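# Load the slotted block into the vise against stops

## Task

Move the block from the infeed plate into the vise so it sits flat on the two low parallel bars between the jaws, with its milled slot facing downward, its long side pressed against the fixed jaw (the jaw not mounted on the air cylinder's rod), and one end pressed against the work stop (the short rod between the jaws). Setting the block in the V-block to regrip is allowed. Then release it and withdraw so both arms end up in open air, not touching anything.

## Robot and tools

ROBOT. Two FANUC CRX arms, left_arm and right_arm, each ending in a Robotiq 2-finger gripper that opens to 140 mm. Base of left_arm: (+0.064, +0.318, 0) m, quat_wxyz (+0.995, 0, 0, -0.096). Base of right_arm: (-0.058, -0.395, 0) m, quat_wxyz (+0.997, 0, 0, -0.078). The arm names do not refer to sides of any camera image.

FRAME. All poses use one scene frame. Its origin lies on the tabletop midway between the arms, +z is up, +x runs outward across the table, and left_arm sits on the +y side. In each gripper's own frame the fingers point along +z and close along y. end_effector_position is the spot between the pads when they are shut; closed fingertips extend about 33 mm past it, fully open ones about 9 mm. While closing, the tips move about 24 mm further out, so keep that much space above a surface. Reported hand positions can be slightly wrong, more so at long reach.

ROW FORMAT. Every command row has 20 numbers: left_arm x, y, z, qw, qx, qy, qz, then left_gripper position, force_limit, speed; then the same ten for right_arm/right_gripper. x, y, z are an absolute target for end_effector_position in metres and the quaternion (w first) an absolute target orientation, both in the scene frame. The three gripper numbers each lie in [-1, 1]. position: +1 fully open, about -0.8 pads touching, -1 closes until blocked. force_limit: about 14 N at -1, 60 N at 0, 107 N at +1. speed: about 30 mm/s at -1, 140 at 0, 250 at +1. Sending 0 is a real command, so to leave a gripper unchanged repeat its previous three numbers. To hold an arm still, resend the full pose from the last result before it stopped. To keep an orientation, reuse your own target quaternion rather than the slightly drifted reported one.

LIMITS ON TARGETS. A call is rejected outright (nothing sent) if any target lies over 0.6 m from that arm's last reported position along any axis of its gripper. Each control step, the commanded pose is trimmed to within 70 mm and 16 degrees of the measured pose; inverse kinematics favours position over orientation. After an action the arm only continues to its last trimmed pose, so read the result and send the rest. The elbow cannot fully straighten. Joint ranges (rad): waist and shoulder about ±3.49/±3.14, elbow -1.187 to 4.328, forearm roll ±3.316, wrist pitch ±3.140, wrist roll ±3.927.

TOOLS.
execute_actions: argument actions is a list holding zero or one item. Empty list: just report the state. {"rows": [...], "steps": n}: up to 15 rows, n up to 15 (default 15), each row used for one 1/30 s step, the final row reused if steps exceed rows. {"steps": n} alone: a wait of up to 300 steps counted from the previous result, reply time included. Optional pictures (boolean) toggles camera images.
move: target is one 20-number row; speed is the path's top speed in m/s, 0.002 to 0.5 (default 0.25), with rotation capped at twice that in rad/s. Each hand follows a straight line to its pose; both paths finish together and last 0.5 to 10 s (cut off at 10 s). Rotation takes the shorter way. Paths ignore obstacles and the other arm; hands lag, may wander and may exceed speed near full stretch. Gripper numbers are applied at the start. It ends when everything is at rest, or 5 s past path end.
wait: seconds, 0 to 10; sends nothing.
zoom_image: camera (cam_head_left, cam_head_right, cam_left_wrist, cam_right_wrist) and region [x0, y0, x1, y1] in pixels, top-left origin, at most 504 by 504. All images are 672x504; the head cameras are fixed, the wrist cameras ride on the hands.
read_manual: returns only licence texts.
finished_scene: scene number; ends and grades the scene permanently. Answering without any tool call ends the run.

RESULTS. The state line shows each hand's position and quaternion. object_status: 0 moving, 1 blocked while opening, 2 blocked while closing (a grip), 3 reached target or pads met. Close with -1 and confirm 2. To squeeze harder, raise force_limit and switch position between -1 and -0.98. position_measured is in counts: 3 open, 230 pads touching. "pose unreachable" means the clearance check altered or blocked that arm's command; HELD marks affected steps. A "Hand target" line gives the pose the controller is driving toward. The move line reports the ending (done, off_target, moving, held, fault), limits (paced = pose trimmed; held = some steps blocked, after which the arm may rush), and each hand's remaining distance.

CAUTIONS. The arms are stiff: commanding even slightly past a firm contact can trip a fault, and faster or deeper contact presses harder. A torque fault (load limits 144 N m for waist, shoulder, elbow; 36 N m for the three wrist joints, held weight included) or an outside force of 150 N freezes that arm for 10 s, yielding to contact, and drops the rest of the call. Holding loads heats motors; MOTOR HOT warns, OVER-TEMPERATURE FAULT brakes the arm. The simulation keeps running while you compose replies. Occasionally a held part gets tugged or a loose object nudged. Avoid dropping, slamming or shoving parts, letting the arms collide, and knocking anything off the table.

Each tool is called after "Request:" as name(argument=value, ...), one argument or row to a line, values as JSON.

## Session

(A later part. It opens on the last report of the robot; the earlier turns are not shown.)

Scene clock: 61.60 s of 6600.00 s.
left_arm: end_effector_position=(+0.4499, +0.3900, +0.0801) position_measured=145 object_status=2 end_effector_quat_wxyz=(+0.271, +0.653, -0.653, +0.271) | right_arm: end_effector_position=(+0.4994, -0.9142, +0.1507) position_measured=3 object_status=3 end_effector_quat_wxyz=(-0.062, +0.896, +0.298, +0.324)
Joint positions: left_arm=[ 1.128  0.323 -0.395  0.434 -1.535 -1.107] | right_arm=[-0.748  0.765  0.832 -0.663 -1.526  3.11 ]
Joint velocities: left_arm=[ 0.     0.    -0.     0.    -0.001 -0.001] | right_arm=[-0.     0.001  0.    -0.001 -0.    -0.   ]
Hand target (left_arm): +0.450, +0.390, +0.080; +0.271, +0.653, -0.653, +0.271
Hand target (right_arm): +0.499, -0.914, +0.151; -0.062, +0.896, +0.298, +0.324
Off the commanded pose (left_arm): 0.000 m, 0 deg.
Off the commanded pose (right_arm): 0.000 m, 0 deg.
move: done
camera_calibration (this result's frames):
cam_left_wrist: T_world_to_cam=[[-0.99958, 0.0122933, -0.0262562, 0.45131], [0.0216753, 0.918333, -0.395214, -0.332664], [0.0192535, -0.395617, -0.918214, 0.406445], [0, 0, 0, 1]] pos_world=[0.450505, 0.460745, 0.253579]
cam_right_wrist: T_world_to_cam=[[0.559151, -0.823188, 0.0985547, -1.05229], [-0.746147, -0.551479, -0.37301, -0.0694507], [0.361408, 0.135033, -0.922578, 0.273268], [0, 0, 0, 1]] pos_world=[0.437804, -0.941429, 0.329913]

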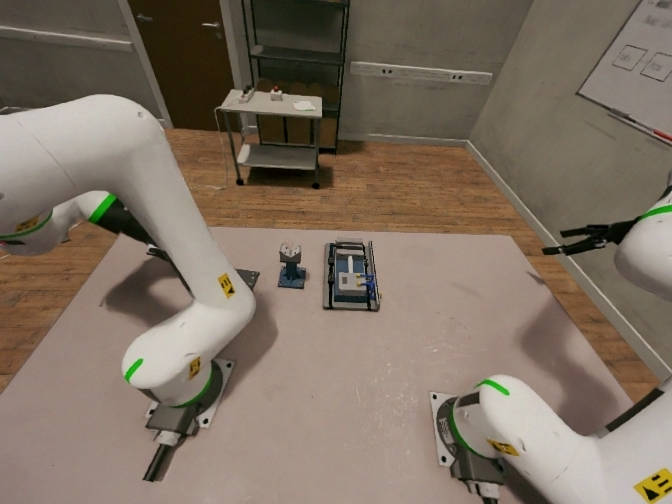

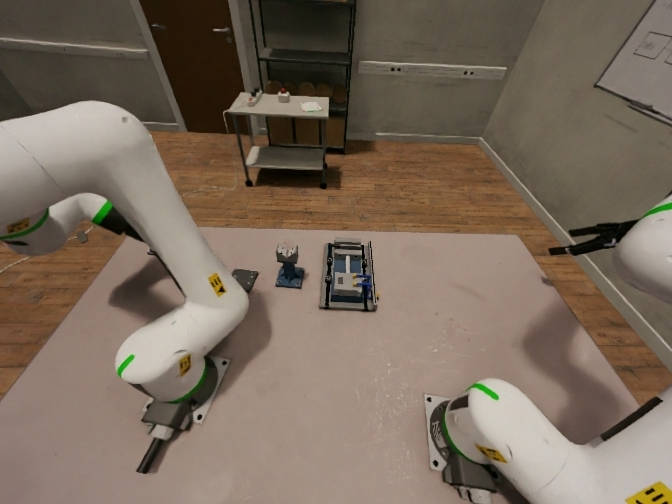

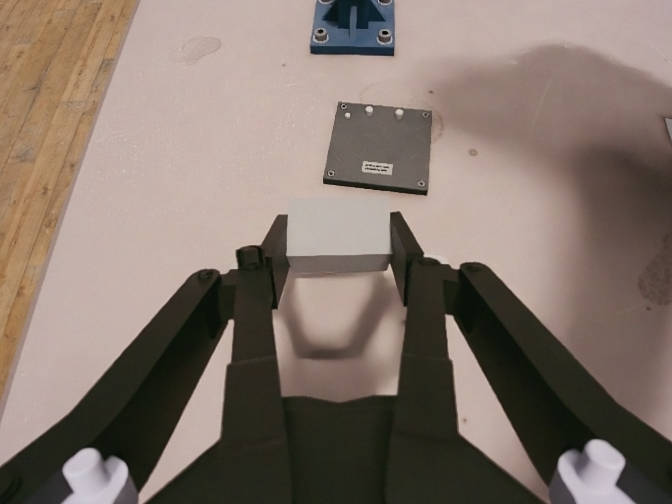

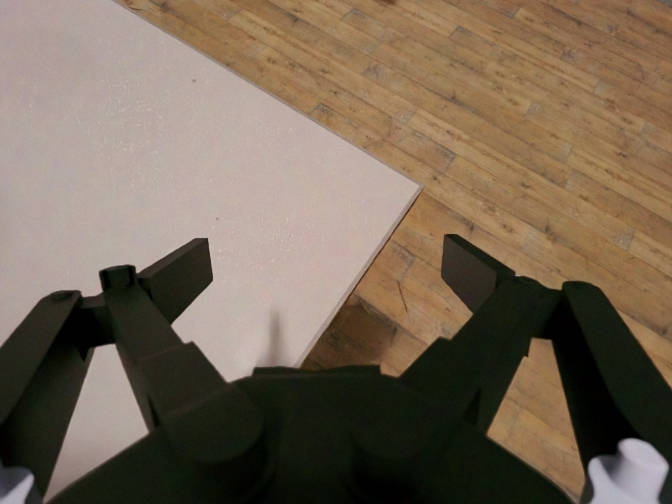

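Request:
move(
  target=[0.45,0.39,0.032,0.271,0.653,-0.653,0.271,-1,0.5,-0.5,0.4994,-0.9142,0.1507,-0.062,0.896,0.298,0.324,1,0,0],
  speed=0.04,
)

Request:
move(
  target=[0.45,0.39,0.033,0.271,0.653,-0.653,0.271,0.3,0.5,-0.5,0.4994,-0.9142,0.1507,-0.062,0.896,0.298,0.324,1,0,0],
)

Request:
move(
  target=[0.45,0.372,0.046,0,0.707,-0.707,0,0.3,0.5,-0.5,0.4994,-0.9142,0.1507,-0.062,0.896,0.298,0.324,1,0,0],
)

Request:
move(
  target=[0.45,0.372,0.046,0,0.707,-0.707,0,-1,0.5,-0.5,0.4994,-0.9142,0.1507,-0.062,0.896,0.298,0.324,1,0,0],
)

Request:
move(
  target=[0.46,0.3,0.26,0,0.38,-0.92,0,-1,0.5,-0.5,0.4994,-0.9142,0.1507,-0.062,0.896,0.298,0.324,1,0,0],
)

Request:
move(
  target=[0.54,-0.149,0.24,0,0,-1,0,-1,0.5,-0.5,0.4994,-0.9142,0.1507,-0.062,0.896,0.298,0.324,1,0,0],
)

Scene clock: 70.17 s of 6600.00 s.
left_arm: end_effector_position=(+0.4501, +0.3900, +0.0324) position_measured=145 object_status=2 end_effector_quat_wxyz=(+0.271, +0.653, -0.653, +0.271) | right_arm: end_effector_position=(+0.4994, -0.9142, +0.1507) position_measured=3 object_status=3 end_effector_quat_wxyz=(-0.062, +0.896, +0.298, +0.324)
Joint positions: left_arm=[ 1.127  0.396 -0.431  0.439 -1.436 -1.153] | right_arm=[-0.748  0.765  0.832 -0.663 -1.526  3.11 ]
Joint velocities: left_arm=[-0.     0.002 -0.002 -0.003  0.005 -0.   ] | right_arm=[-0.     0.001 -0.    -0.     0.001  0.   ]
Hand target (left_arm): +0.450, +0.390, +0.032; +0.271, +0.653, -0.653, +0.271
Hand target (right_arm): +0.499, -0.914, +0.151; -0.062, +0.896, +0.298, +0.324
Off the commanded pose (left_arm): 0.000 m, 0 deg.
Off the commanded pose (right_arm): 0.000 m, 0 deg.
After step 90, 4.10 s passed at rest.
move: done
camera_calibration (this result's frames):
cam_left_wrist: T_world_to_cam=[[-0.999571, 0.0120489, -0.0266815, 0.450317], [0.0216209, 0.918299, -0.395296, -0.351525], [0.0197387, -0.395704, -0.918166, 0.362467], [0, 0, 0, 1]] pos_world=[0.450569, 0.460809, 0.205864]
cam_right_wrist: T_world_to_cam=[[0.559151, -0.823187, 0.0985547, -1.05229], [-0.746147, -0.551479, -0.37301, -0.0694509], [0.361408, 0.135033, -0.922578, 0.273269], [0, 0, 0, 1]] pos_world=[0.437804, -0.941429, 0.329913]

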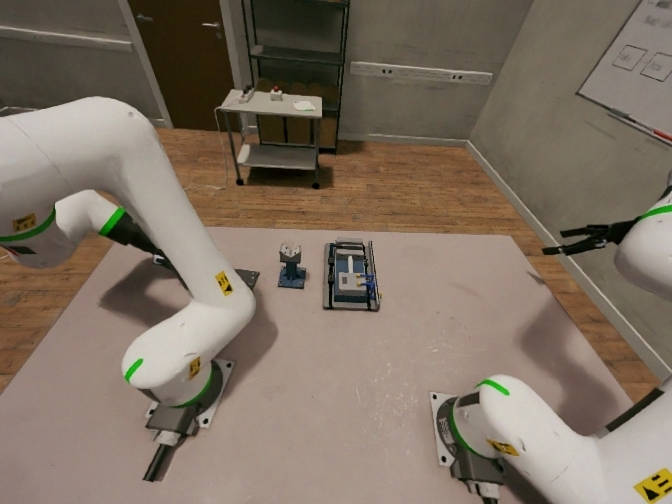

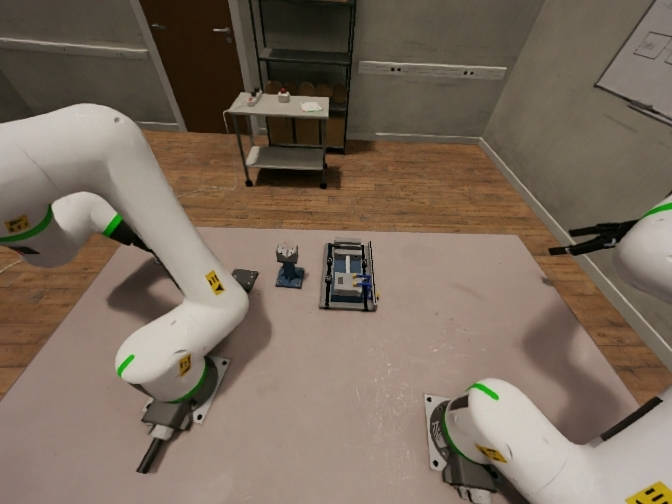

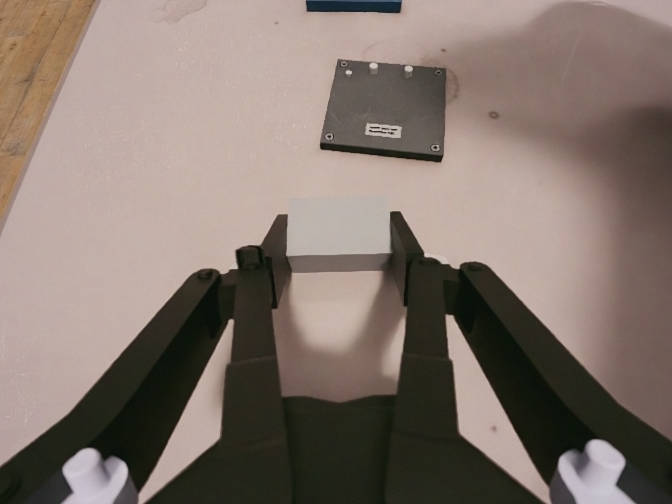

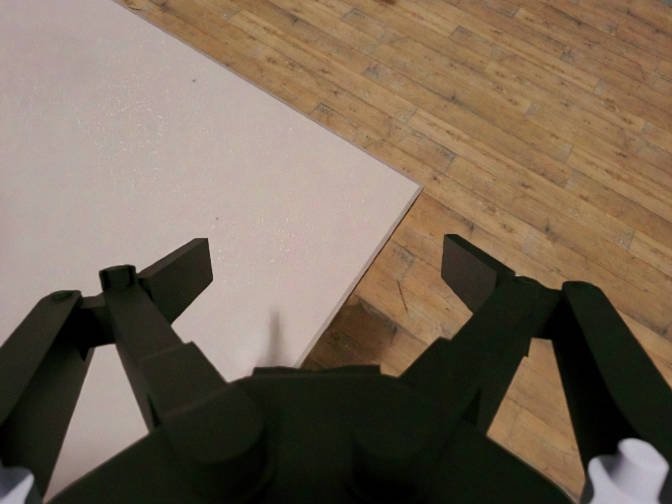

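Scene clock: 70.87 s of 6600.00 s.
left_arm: end_effector_position=(+0.4500, +0.3900, +0.0330) position_measured=91 object_status=3 end_effector_quat_wxyz=(+0.271, +0.653, -0.653, +0.271) | right_arm: end_effector_position=(+0.4994, -0.9142, +0.1507) position_measured=3 object_status=3 end_effector_quat_wxyz=(-0.062, +0.896, +0.298, +0.324)
Joint positions: left_arm=[ 1.127  0.395 -0.43   0.438 -1.438 -1.152] | right_arm=[-0.748  0.765  0.832 -0.663 -1.526  3.11 ]
Joint velocities: left_arm=[ 0.     0.    -0.    -0.     0.001 -0.   ] | right_arm=[ 0.    -0.    -0.001 -0.001 -0.     0.   ]
Hand target (left_arm): +0.450, +0.390, +0.033; +0.271, +0.653, -0.653, +0.271
Hand target (right_arm): +0.499, -0.914, +0.151; -0.062, +0.896, +0.298, +0.324
Off the commanded pose (left_arm): 0.000 m, 0 deg.
Off the commanded pose (right_arm): 0.000 m, 0 deg.
move: done
camera_calibration (this result's frames):
cam_left_wrist: T_world_to_cam=[[-0.999581, 0.0121445, -0.0262756, 0.450198], [0.0215467, 0.918327, -0.395235, -0.351242], [0.0193297, -0.395636, -0.918204, 0.363196], [0, 0, 0, 1]] pos_world=[0.450557, 0.460781, 0.206493]
cam_right_wrist: T_world_to_cam=[[0.55915, -0.823188, 0.0985544, -1.05229], [-0.746147, -0.551478, -0.37301, -0.0694504], [0.361408, 0.135033, -0.922578, 0.273269], [0, 0, 0, 1]] pos_world=[0.437804, -0.941429, 0.329913]

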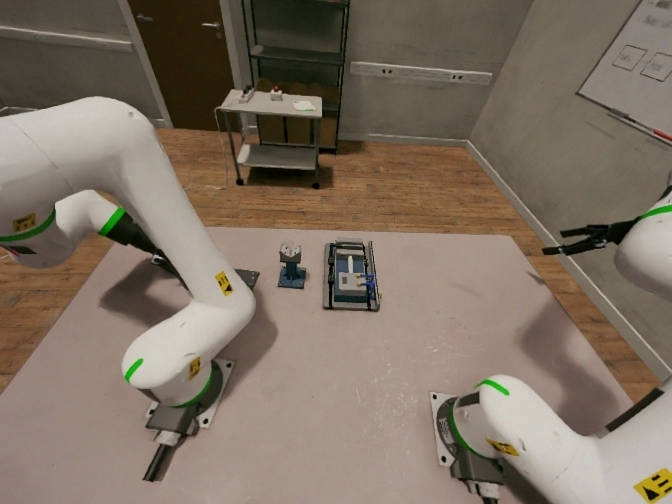

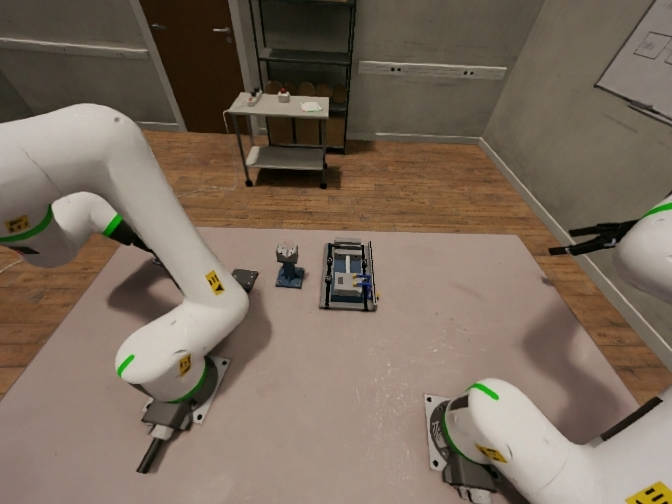

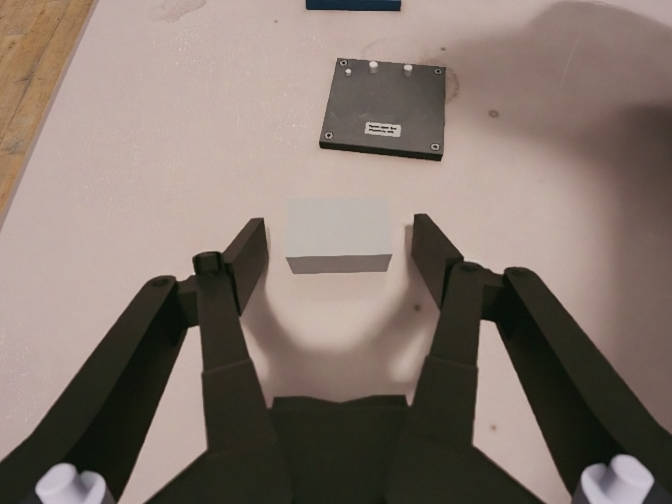

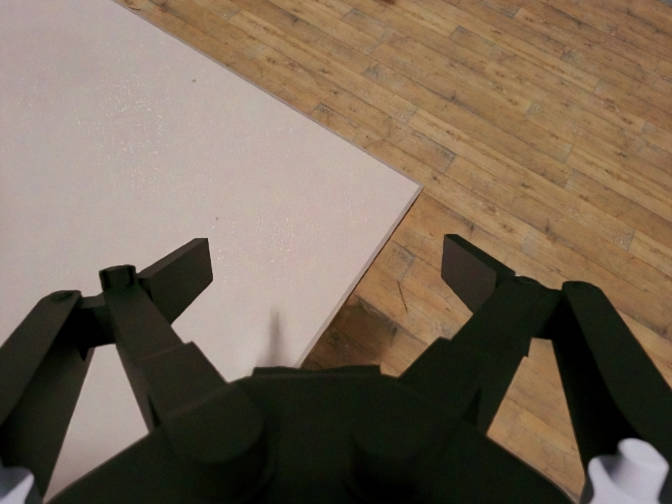

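Scene clock: 72.87 s of 6600.00 s.
left_arm: end_effector_position=(+0.4501, +0.3726, +0.0460) position_measured=91 object_status=3 end_effector_quat_wxyz=(-0.001, +0.707, -0.707, +0.001) | right_arm: end_effector_position=(+0.4994, -0.9142, +0.1507) position_measured=3 object_status=3 end_effector_quat_wxyz=(-0.062, +0.896, +0.298, +0.324)
Joint positions: left_arm=[ 0.674 -0.045 -0.509  0.002 -1.104 -0.482] | right_arm=[-0.748  0.765  0.832 -0.663 -1.526  3.11 ]
Joint velocities: left_arm=[-0.001  0.001  0.001 -0.001 -0.001  0.001] | right_arm=[-0.    -0.     0.001  0.    -0.     0.001]
Hand target (left_arm): +0.450, +0.373, +0.046; -0.001, +0.707, -0.707, +0.001
Hand target (right_arm): +0.499, -0.914, +0.151; -0.062, +0.896, +0.298, +0.324
Off the commanded pose (left_arm): 0.001 m, 0 deg.
Off the commanded pose (right_arm): 0.000 m, 0 deg.
move: done
camera_calibration (this result's frames):
cam_left_wrist: T_world_to_cam=[[-0.999554, 0.026657, -0.0134865, 0.444889], [0.0197527, 0.928396, 0.371067, -0.368392], [0.0224124, 0.370635, -0.928508, 0.0818511], [0, 0, 0, 1]] pos_world=[0.450133, 0.299818, 0.218697]
cam_right_wrist: T_world_to_cam=[[0.55915, -0.823188, 0.0985548, -1.05229], [-0.746147, -0.551478, -0.37301, -0.0694507], [0.361408, 0.135032, -0.922578, 0.273268], [0, 0, 0, 1]] pos_world=[0.437804, -0.941429, 0.329913]

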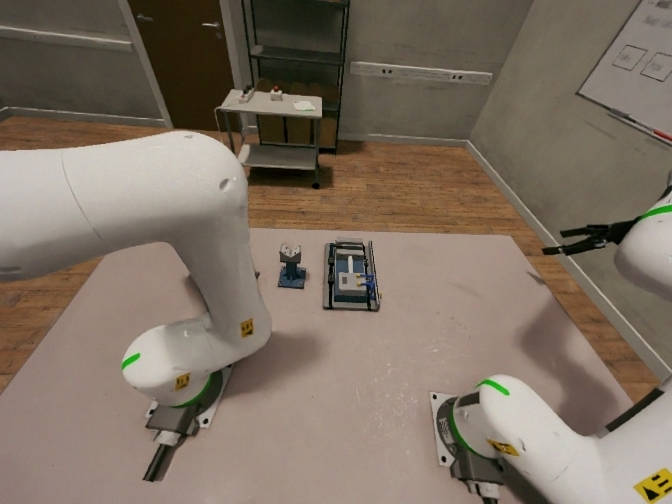

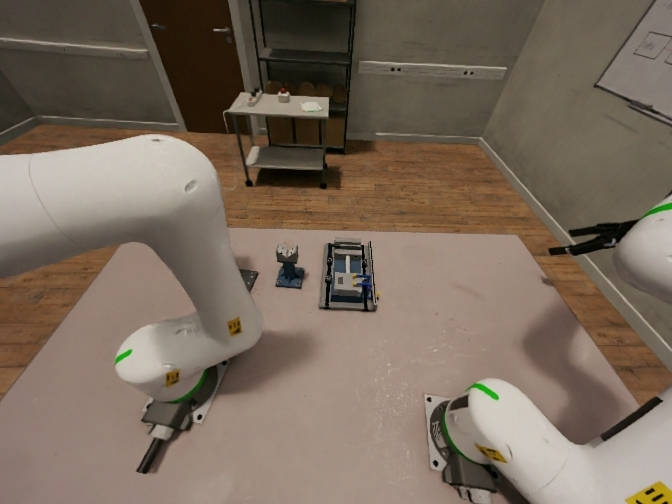

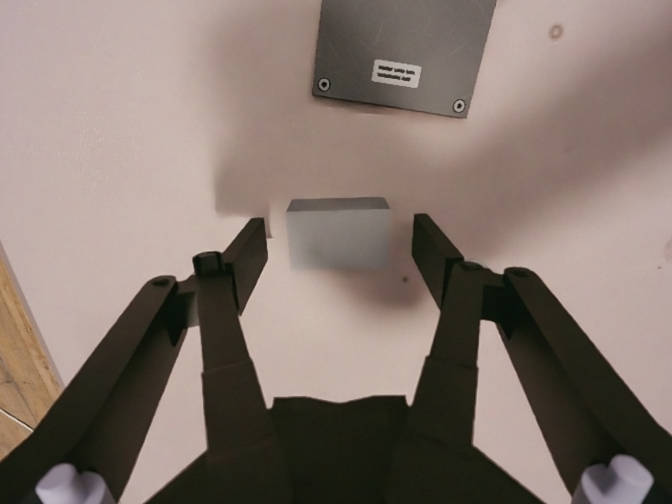

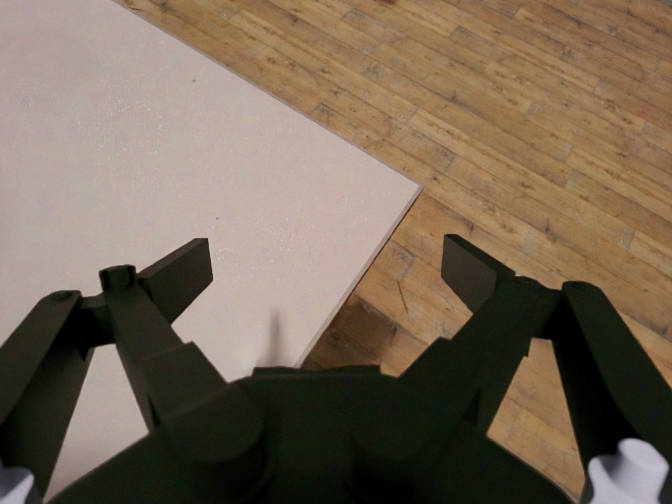

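Scene clock: 73.57 s of 6600.00 s.
left_arm: end_effector_position=(+0.4501, +0.3720, +0.0461) position_measured=146 object_status=2 end_effector_quat_wxyz=(-0.000, +0.707, -0.707, +0.000) | right_arm: end_effector_position=(+0.4994, -0.9142, +0.1507) position_measured=3 object_status=3 end_effector_quat_wxyz=(-0.062, +0.896, +0.298, +0.324)
Joint positions: left_arm=[ 0.671 -0.043 -0.505  0.    -1.108 -0.479] | right_arm=[-0.748  0.765  0.832 -0.663 -1.526  3.11 ]
Joint velocities: left_arm=[-0.    -0.001 -0.001 -0.     0.001  0.   ] | right_arm=[ 0.     0.001 -0.     0.001  0.    -0.   ]
Hand target (left_arm): +0.450, +0.372, +0.046; -0.000, +0.707, -0.707, -0.000
Hand target (right_arm): +0.499, -0.914, +0.151; -0.062, +0.896, +0.298, +0.324
Off the commanded pose (left_arm): 0.000 m, 0 deg.
Off the commanded pose (right_arm): 0.000 m, 0 deg.
move: done
camera_calibration (this result's frames):
cam_left_wrist: T_world_to_cam=[[-0.999579, 0.0271645, -0.0101772, 0.444516], [0.0214471, 0.928286, 0.371249, -0.368578], [0.0195322, 0.370874, -0.928478, 0.0833209], [0, 0, 0, 1]] pos_world=[0.450607, 0.299169, 0.21872]
cam_right_wrist: T_world_to_cam=[[0.55915, -0.823188, 0.0985547, -1.05229], [-0.746147, -0.551478, -0.37301, -0.0694506], [0.361408, 0.135032, -0.922578, 0.273268], [0, 0, 0, 1]] pos_world=[0.437804, -0.941429, 0.329913]

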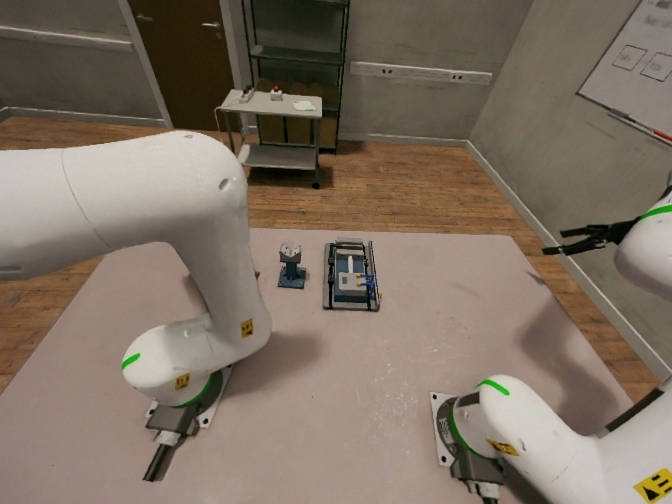

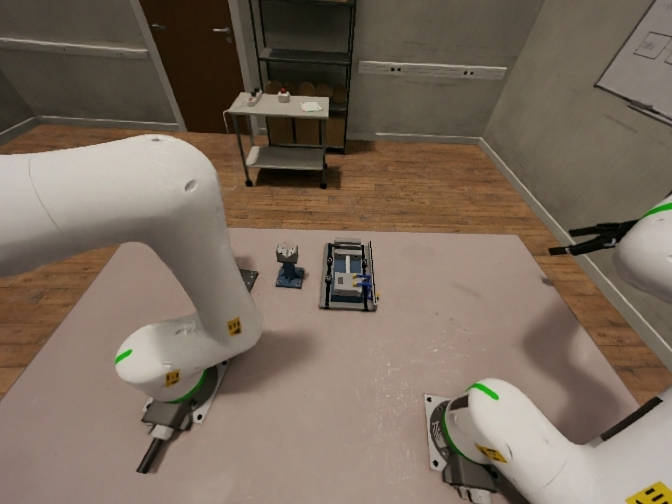

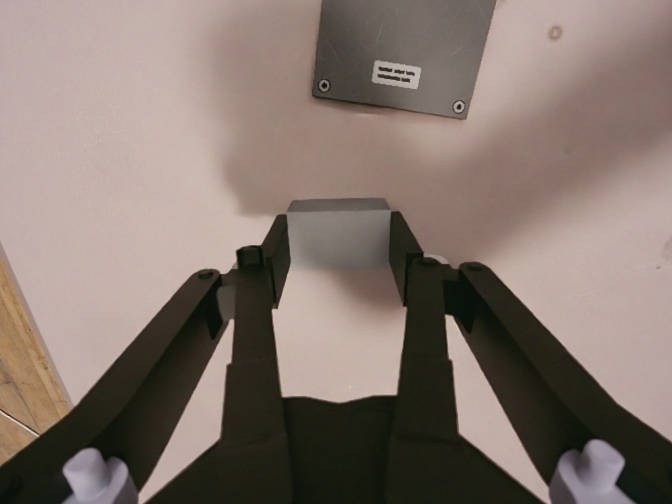

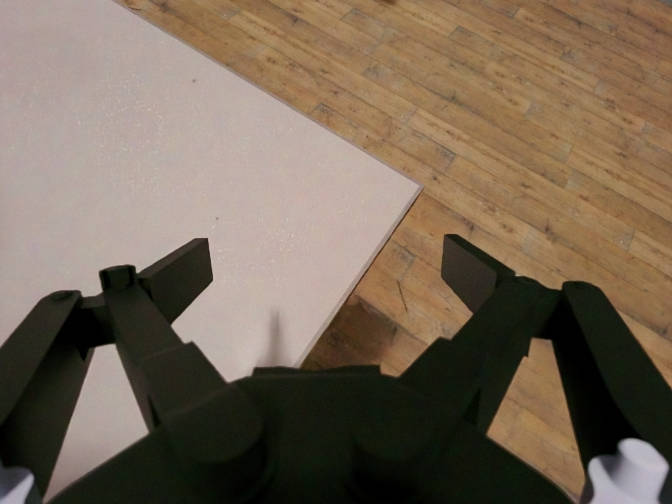

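Scene clock: 75.53 s of 6600.00 s.
left_arm: end_effector_position=(+0.4604, +0.3003, +0.2598) position_measured=146 object_status=2 end_effector_quat_wxyz=(+0.000, -0.382, +0.924, -0.000) | right_arm: end_effector_position=(+0.4994, -0.9142, +0.1507) position_measured=3 object_status=3 end_effector_quat_wxyz=(-0.062, +0.896, +0.298, +0.324)
Joint positions: left_arm=[ 0.481 -0.134 -0.075  0.    -1.629 -1.076] | right_arm=[-0.748  0.765  0.832 -0.663 -1.526  3.11 ]
Joint velocities: left_arm=[-0.    -0.    -0.001 -0.    -0.002 -0.   ] | right_arm=[ 0.    -0.     0.     0.001  0.    -0.   ]
Hand target (left_arm): +0.460, +0.300, +0.260; +0.000, -0.382, +0.924, -0.000
Hand target (right_arm): +0.499, -0.914, +0.151; -0.062, +0.896, +0.298, +0.324
Off the commanded pose (left_arm): 0.001 m, 0 deg.
Off the commanded pose (right_arm): 0.000 m, 0 deg.
move: done
camera_calibration (this result's frames):
cam_left_wrist: T_world_to_cam=[[-0.686656, 0.726912, -0.0101395, 0.104732], [0.672395, 0.640336, 0.371288, -0.594789], [0.276386, 0.248129, -0.928462, 0.226781], [0, 0, 0, 1]] pos_world=[0.409168, 0.248463, 0.432458]
cam_right_wrist: T_world_to_cam=[[0.559151, -0.823187, 0.0985545, -1.05229], [-0.746147, -0.551479, -0.37301, -0.0694507], [0.361408, 0.135033, -0.922578, 0.273269], [0, 0, 0, 1]] pos_world=[0.437804, -0.941429, 0.329913]

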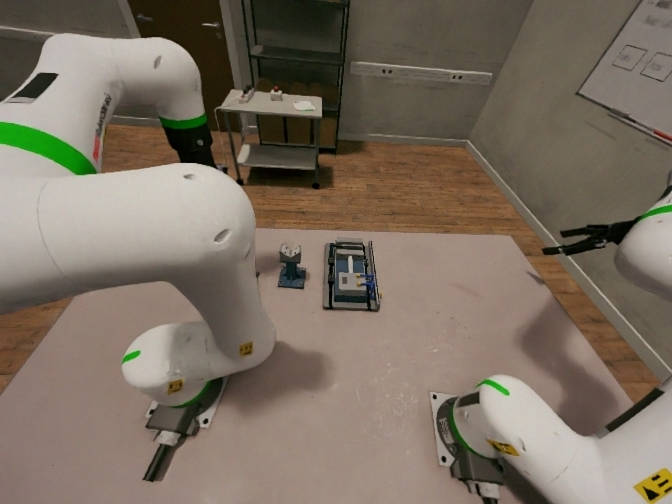

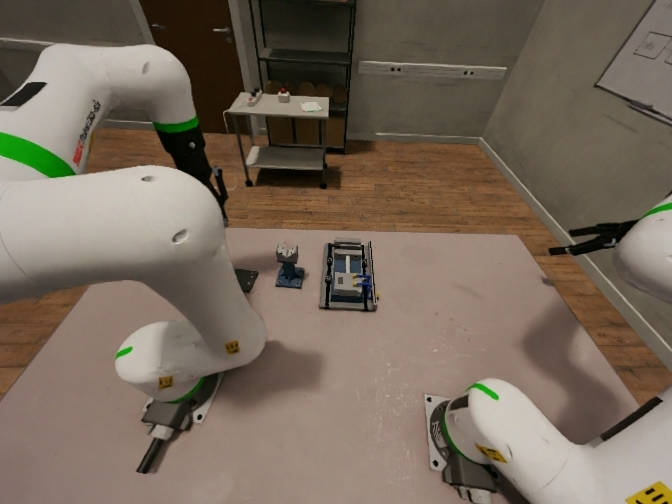

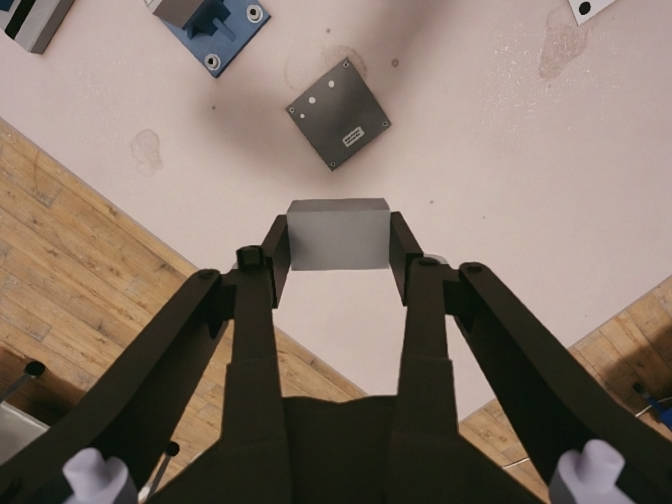

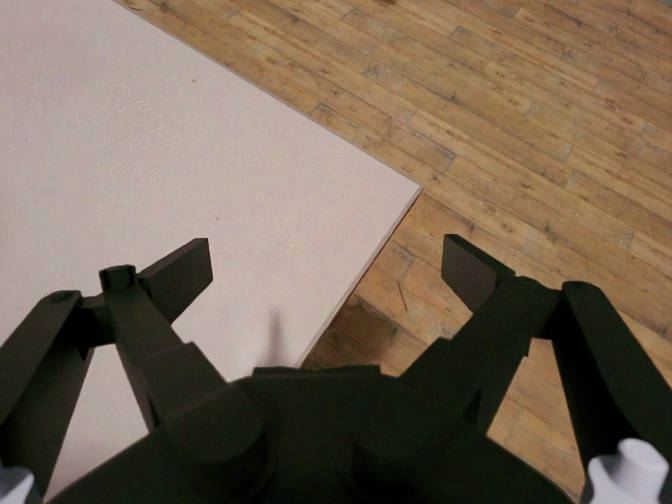

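Scene clock: 77.83 s of 6600.00 s.
left_arm: end_effector_position=(+0.5406, -0.1490, +0.2406) position_measured=146 object_status=2 end_effector_quat_wxyz=(+0.001, -0.000, +1.000, -0.001) | right_arm: end_effector_position=(+0.4994, -0.9142, +0.1507) position_measured=3 object_status=3 end_effector_quat_wxyz=(-0.062, +0.896, +0.298, +0.324)
Joint positions: left_arm=[-0.387  0.596  0.766  0.    -1.739 -0.991] | right_arm=[-0.748  0.765  0.832 -0.663 -1.526  3.11 ]
Joint velocities: left_arm=[-0.001  0.001  0.002 -0.    -0.002 -0.   ] | right_arm=[-0.     0.     0.    -0.001  0.     0.   ]
Hand target (left_arm): +0.541, -0.149, +0.241; +0.000, -0.000, +1.000, -0.001
Hand target (right_arm): +0.499, -0.914, +0.151; -0.062, +0.896, +0.298, +0.324
Off the commanded pose (left_arm): 0.001 m, 0 deg.
Off the commanded pose (right_arm): 0.000 m, 0 deg.
move: done
camera_calibration (this result's frames):
cam_left_wrist: T_world_to_cam=[[0.0270876, 0.99957, -0.0112019, 0.141199], [0.927934, -0.0209757, 0.372154, -0.590759], [0.371759, -0.0204754, -0.928103, 0.206544], [0, 0, 0, 1]] pos_world=[0.467576, -0.149301, 0.413129]
cam_right_wrist: T_world_to_cam=[[0.55915, -0.823188, 0.0985545, -1.05229], [-0.746147, -0.551478, -0.37301, -0.0694505], [0.361408, 0.135033, -0.922578, 0.273269], [0, 0, 0, 1]] pos_world=[0.437804, -0.941429, 0.329913]

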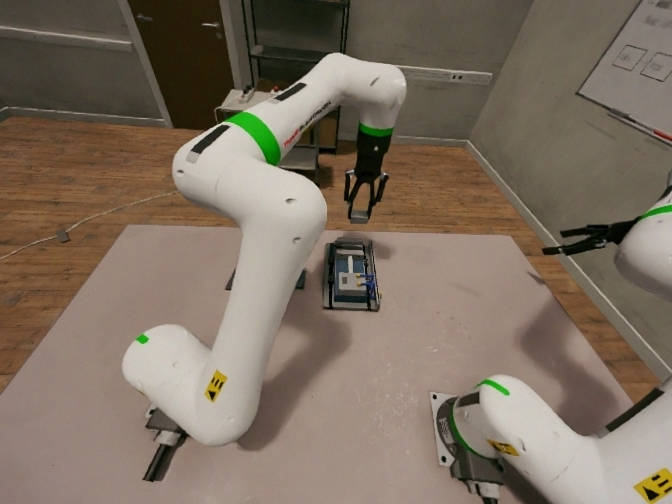

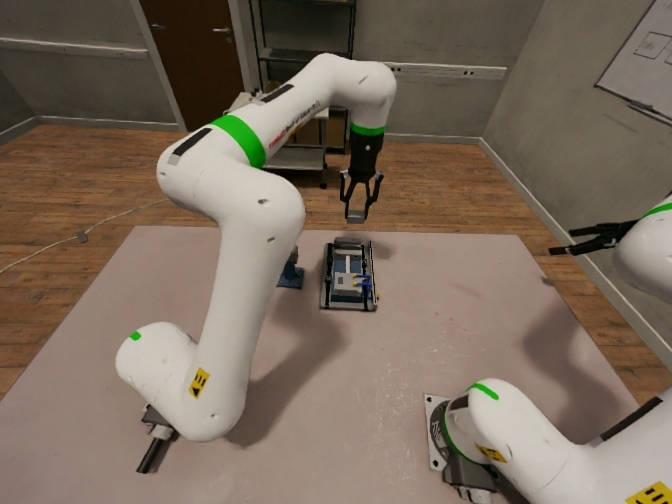

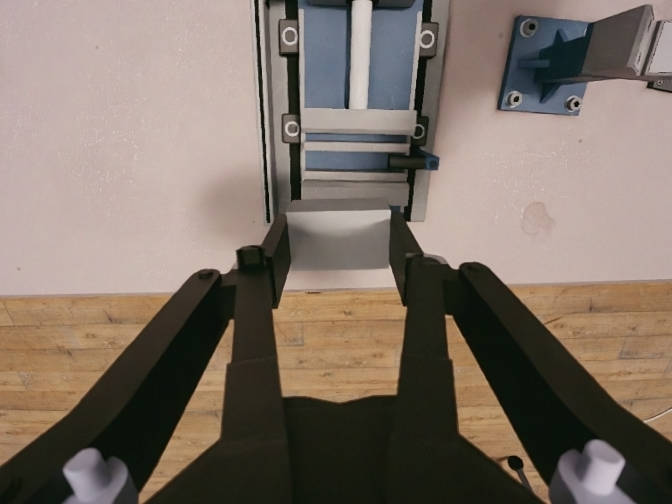

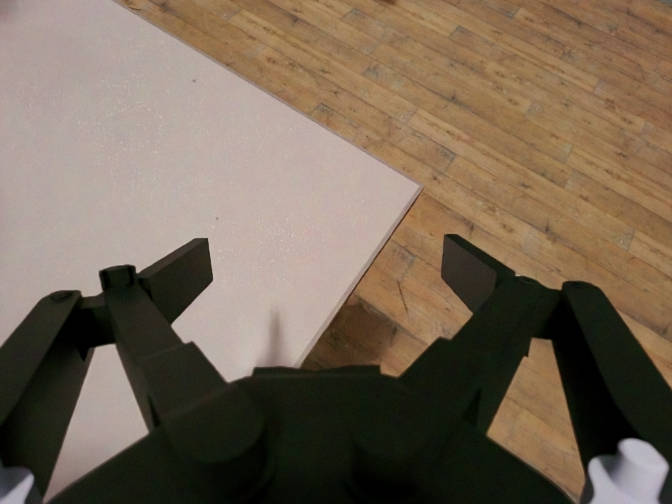

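Request:
move(
  target=[0.508,-0.147,0.152,0,0.017,1,0,-1,0.5,-0.5,0.4994,-0.9142,0.1507,-0.062,0.896,0.298,0.324,1,0,0],
  speed=0.1,
)

Request:
zoom_image(
  camera="cam_left_wrist",
  region=[220,120,480,320],
)

Request:
zoom_image(
  camera="cam_head_right",
  region=[300,200,400,280],
)

Scene clock: 86.17 s of 6600.00 s.
left_arm: end_effector_position=(+0.5078, -0.1469, +0.1520) position_measured=146 object_status=2 end_effector_quat_wxyz=(+0.000, +0.017, +1.000, -0.000) | right_arm: end_effector_position=(+0.4994, -0.9142, +0.1507) position_measured=3 object_status=3 end_effector_quat_wxyz=(-0.062, +0.896, +0.298, +0.324)
Joint positions: left_arm=[-0.413  0.512  0.433 -0.    -1.492 -1.   ] | right_arm=[-0.748  0.765  0.832 -0.663 -1.526  3.11 ]
Joint velocities: left_arm=[ 0.     0.     0.001  0.001  0.    -0.   ] | right_arm=[-0.    -0.001 -0.    -0.001 -0.     0.   ]
Hand target (left_arm): +0.508, -0.147, +0.152; +0.000, +0.017, +1.000, -0.000
Hand target (right_arm): +0.499, -0.914, +0.151; -0.062, +0.896, +0.298, +0.324
Off the commanded pose (left_arm): 0.000 m, 0 deg.
Off the commanded pose (right_arm): 0.000 m, 0 deg.
After step 90, 4.07 s passed at rest.
move: done
camera_calibration (this result's frames):
cam_left_wrist: T_world_to_cam=[[0.0614638, 0.998059, -0.00998131, 0.121136], [0.927008, -0.0533758, 0.371223, -0.531475], [0.36997, -0.0320695, -0.92849, 0.1358], [0, 0, 0, 1]] pos_world=[0.434995, -0.144914, 0.324593]
cam_right_wrist: T_world_to_cam=[[0.559151, -0.823187, 0.0985548, -1.05229], [-0.746148, -0.551479, -0.373008, -0.0694518], [0.361406, 0.135031, -0.922579, 0.273268], [0, 0, 0, 1]] pos_world=[0.437804, -0.941429, 0.329913]

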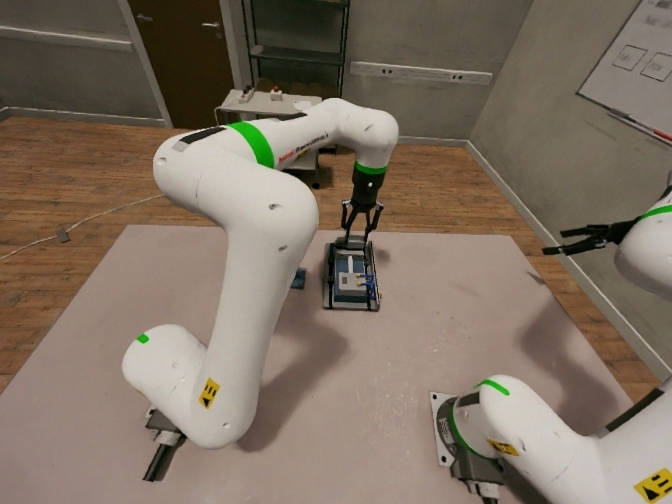

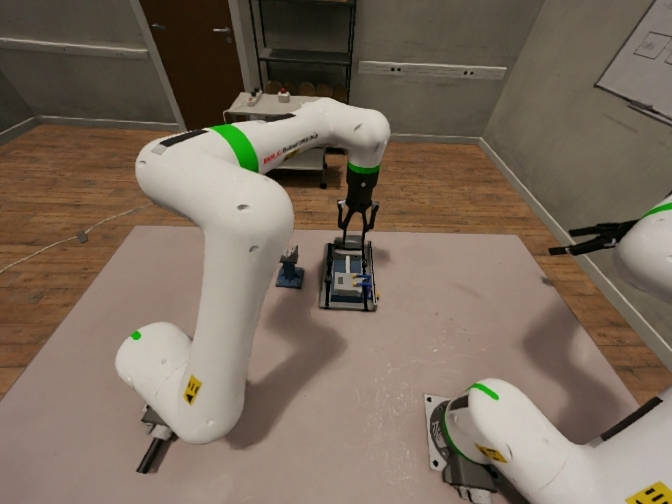

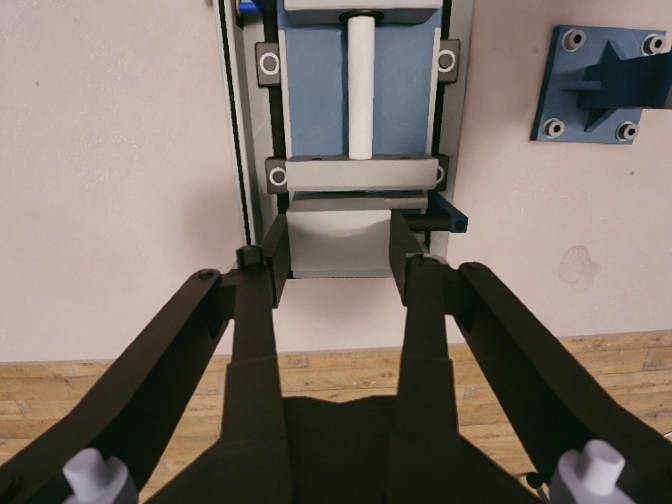

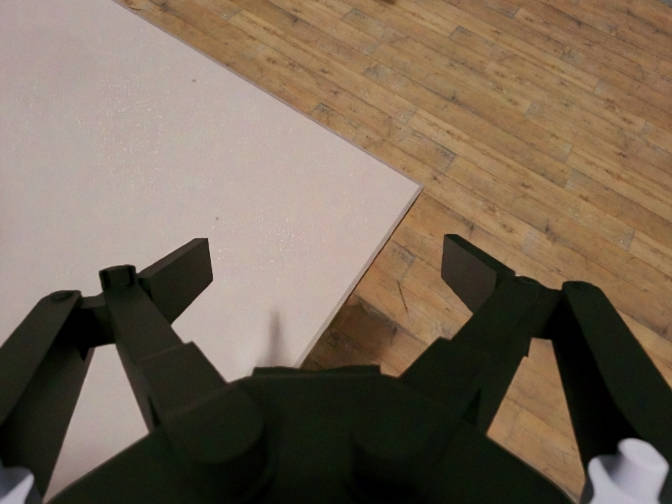

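Region (220, 120, 480, 320) of cam_left_wrist's 672x504 image, scaled by 1.938, with more detail than that image has; it fills the top 388 rows of this view, and the rest is white.

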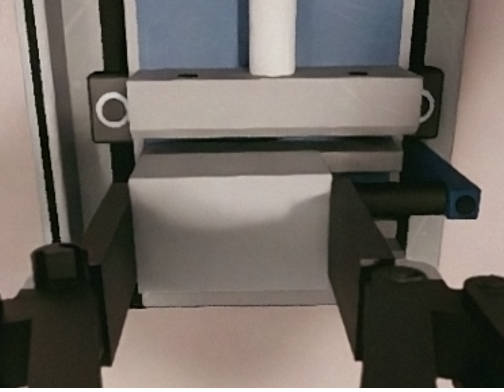

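Region (300, 200, 400, 280) of cam_head_right's 672x504 image, scaled by 5.040, with more detail than that image has; it fills the top 403 rows of this view, and the rest is white.

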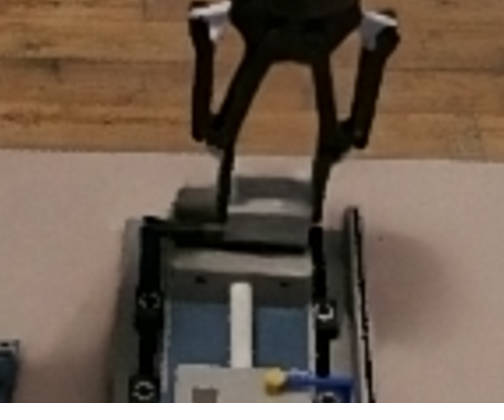

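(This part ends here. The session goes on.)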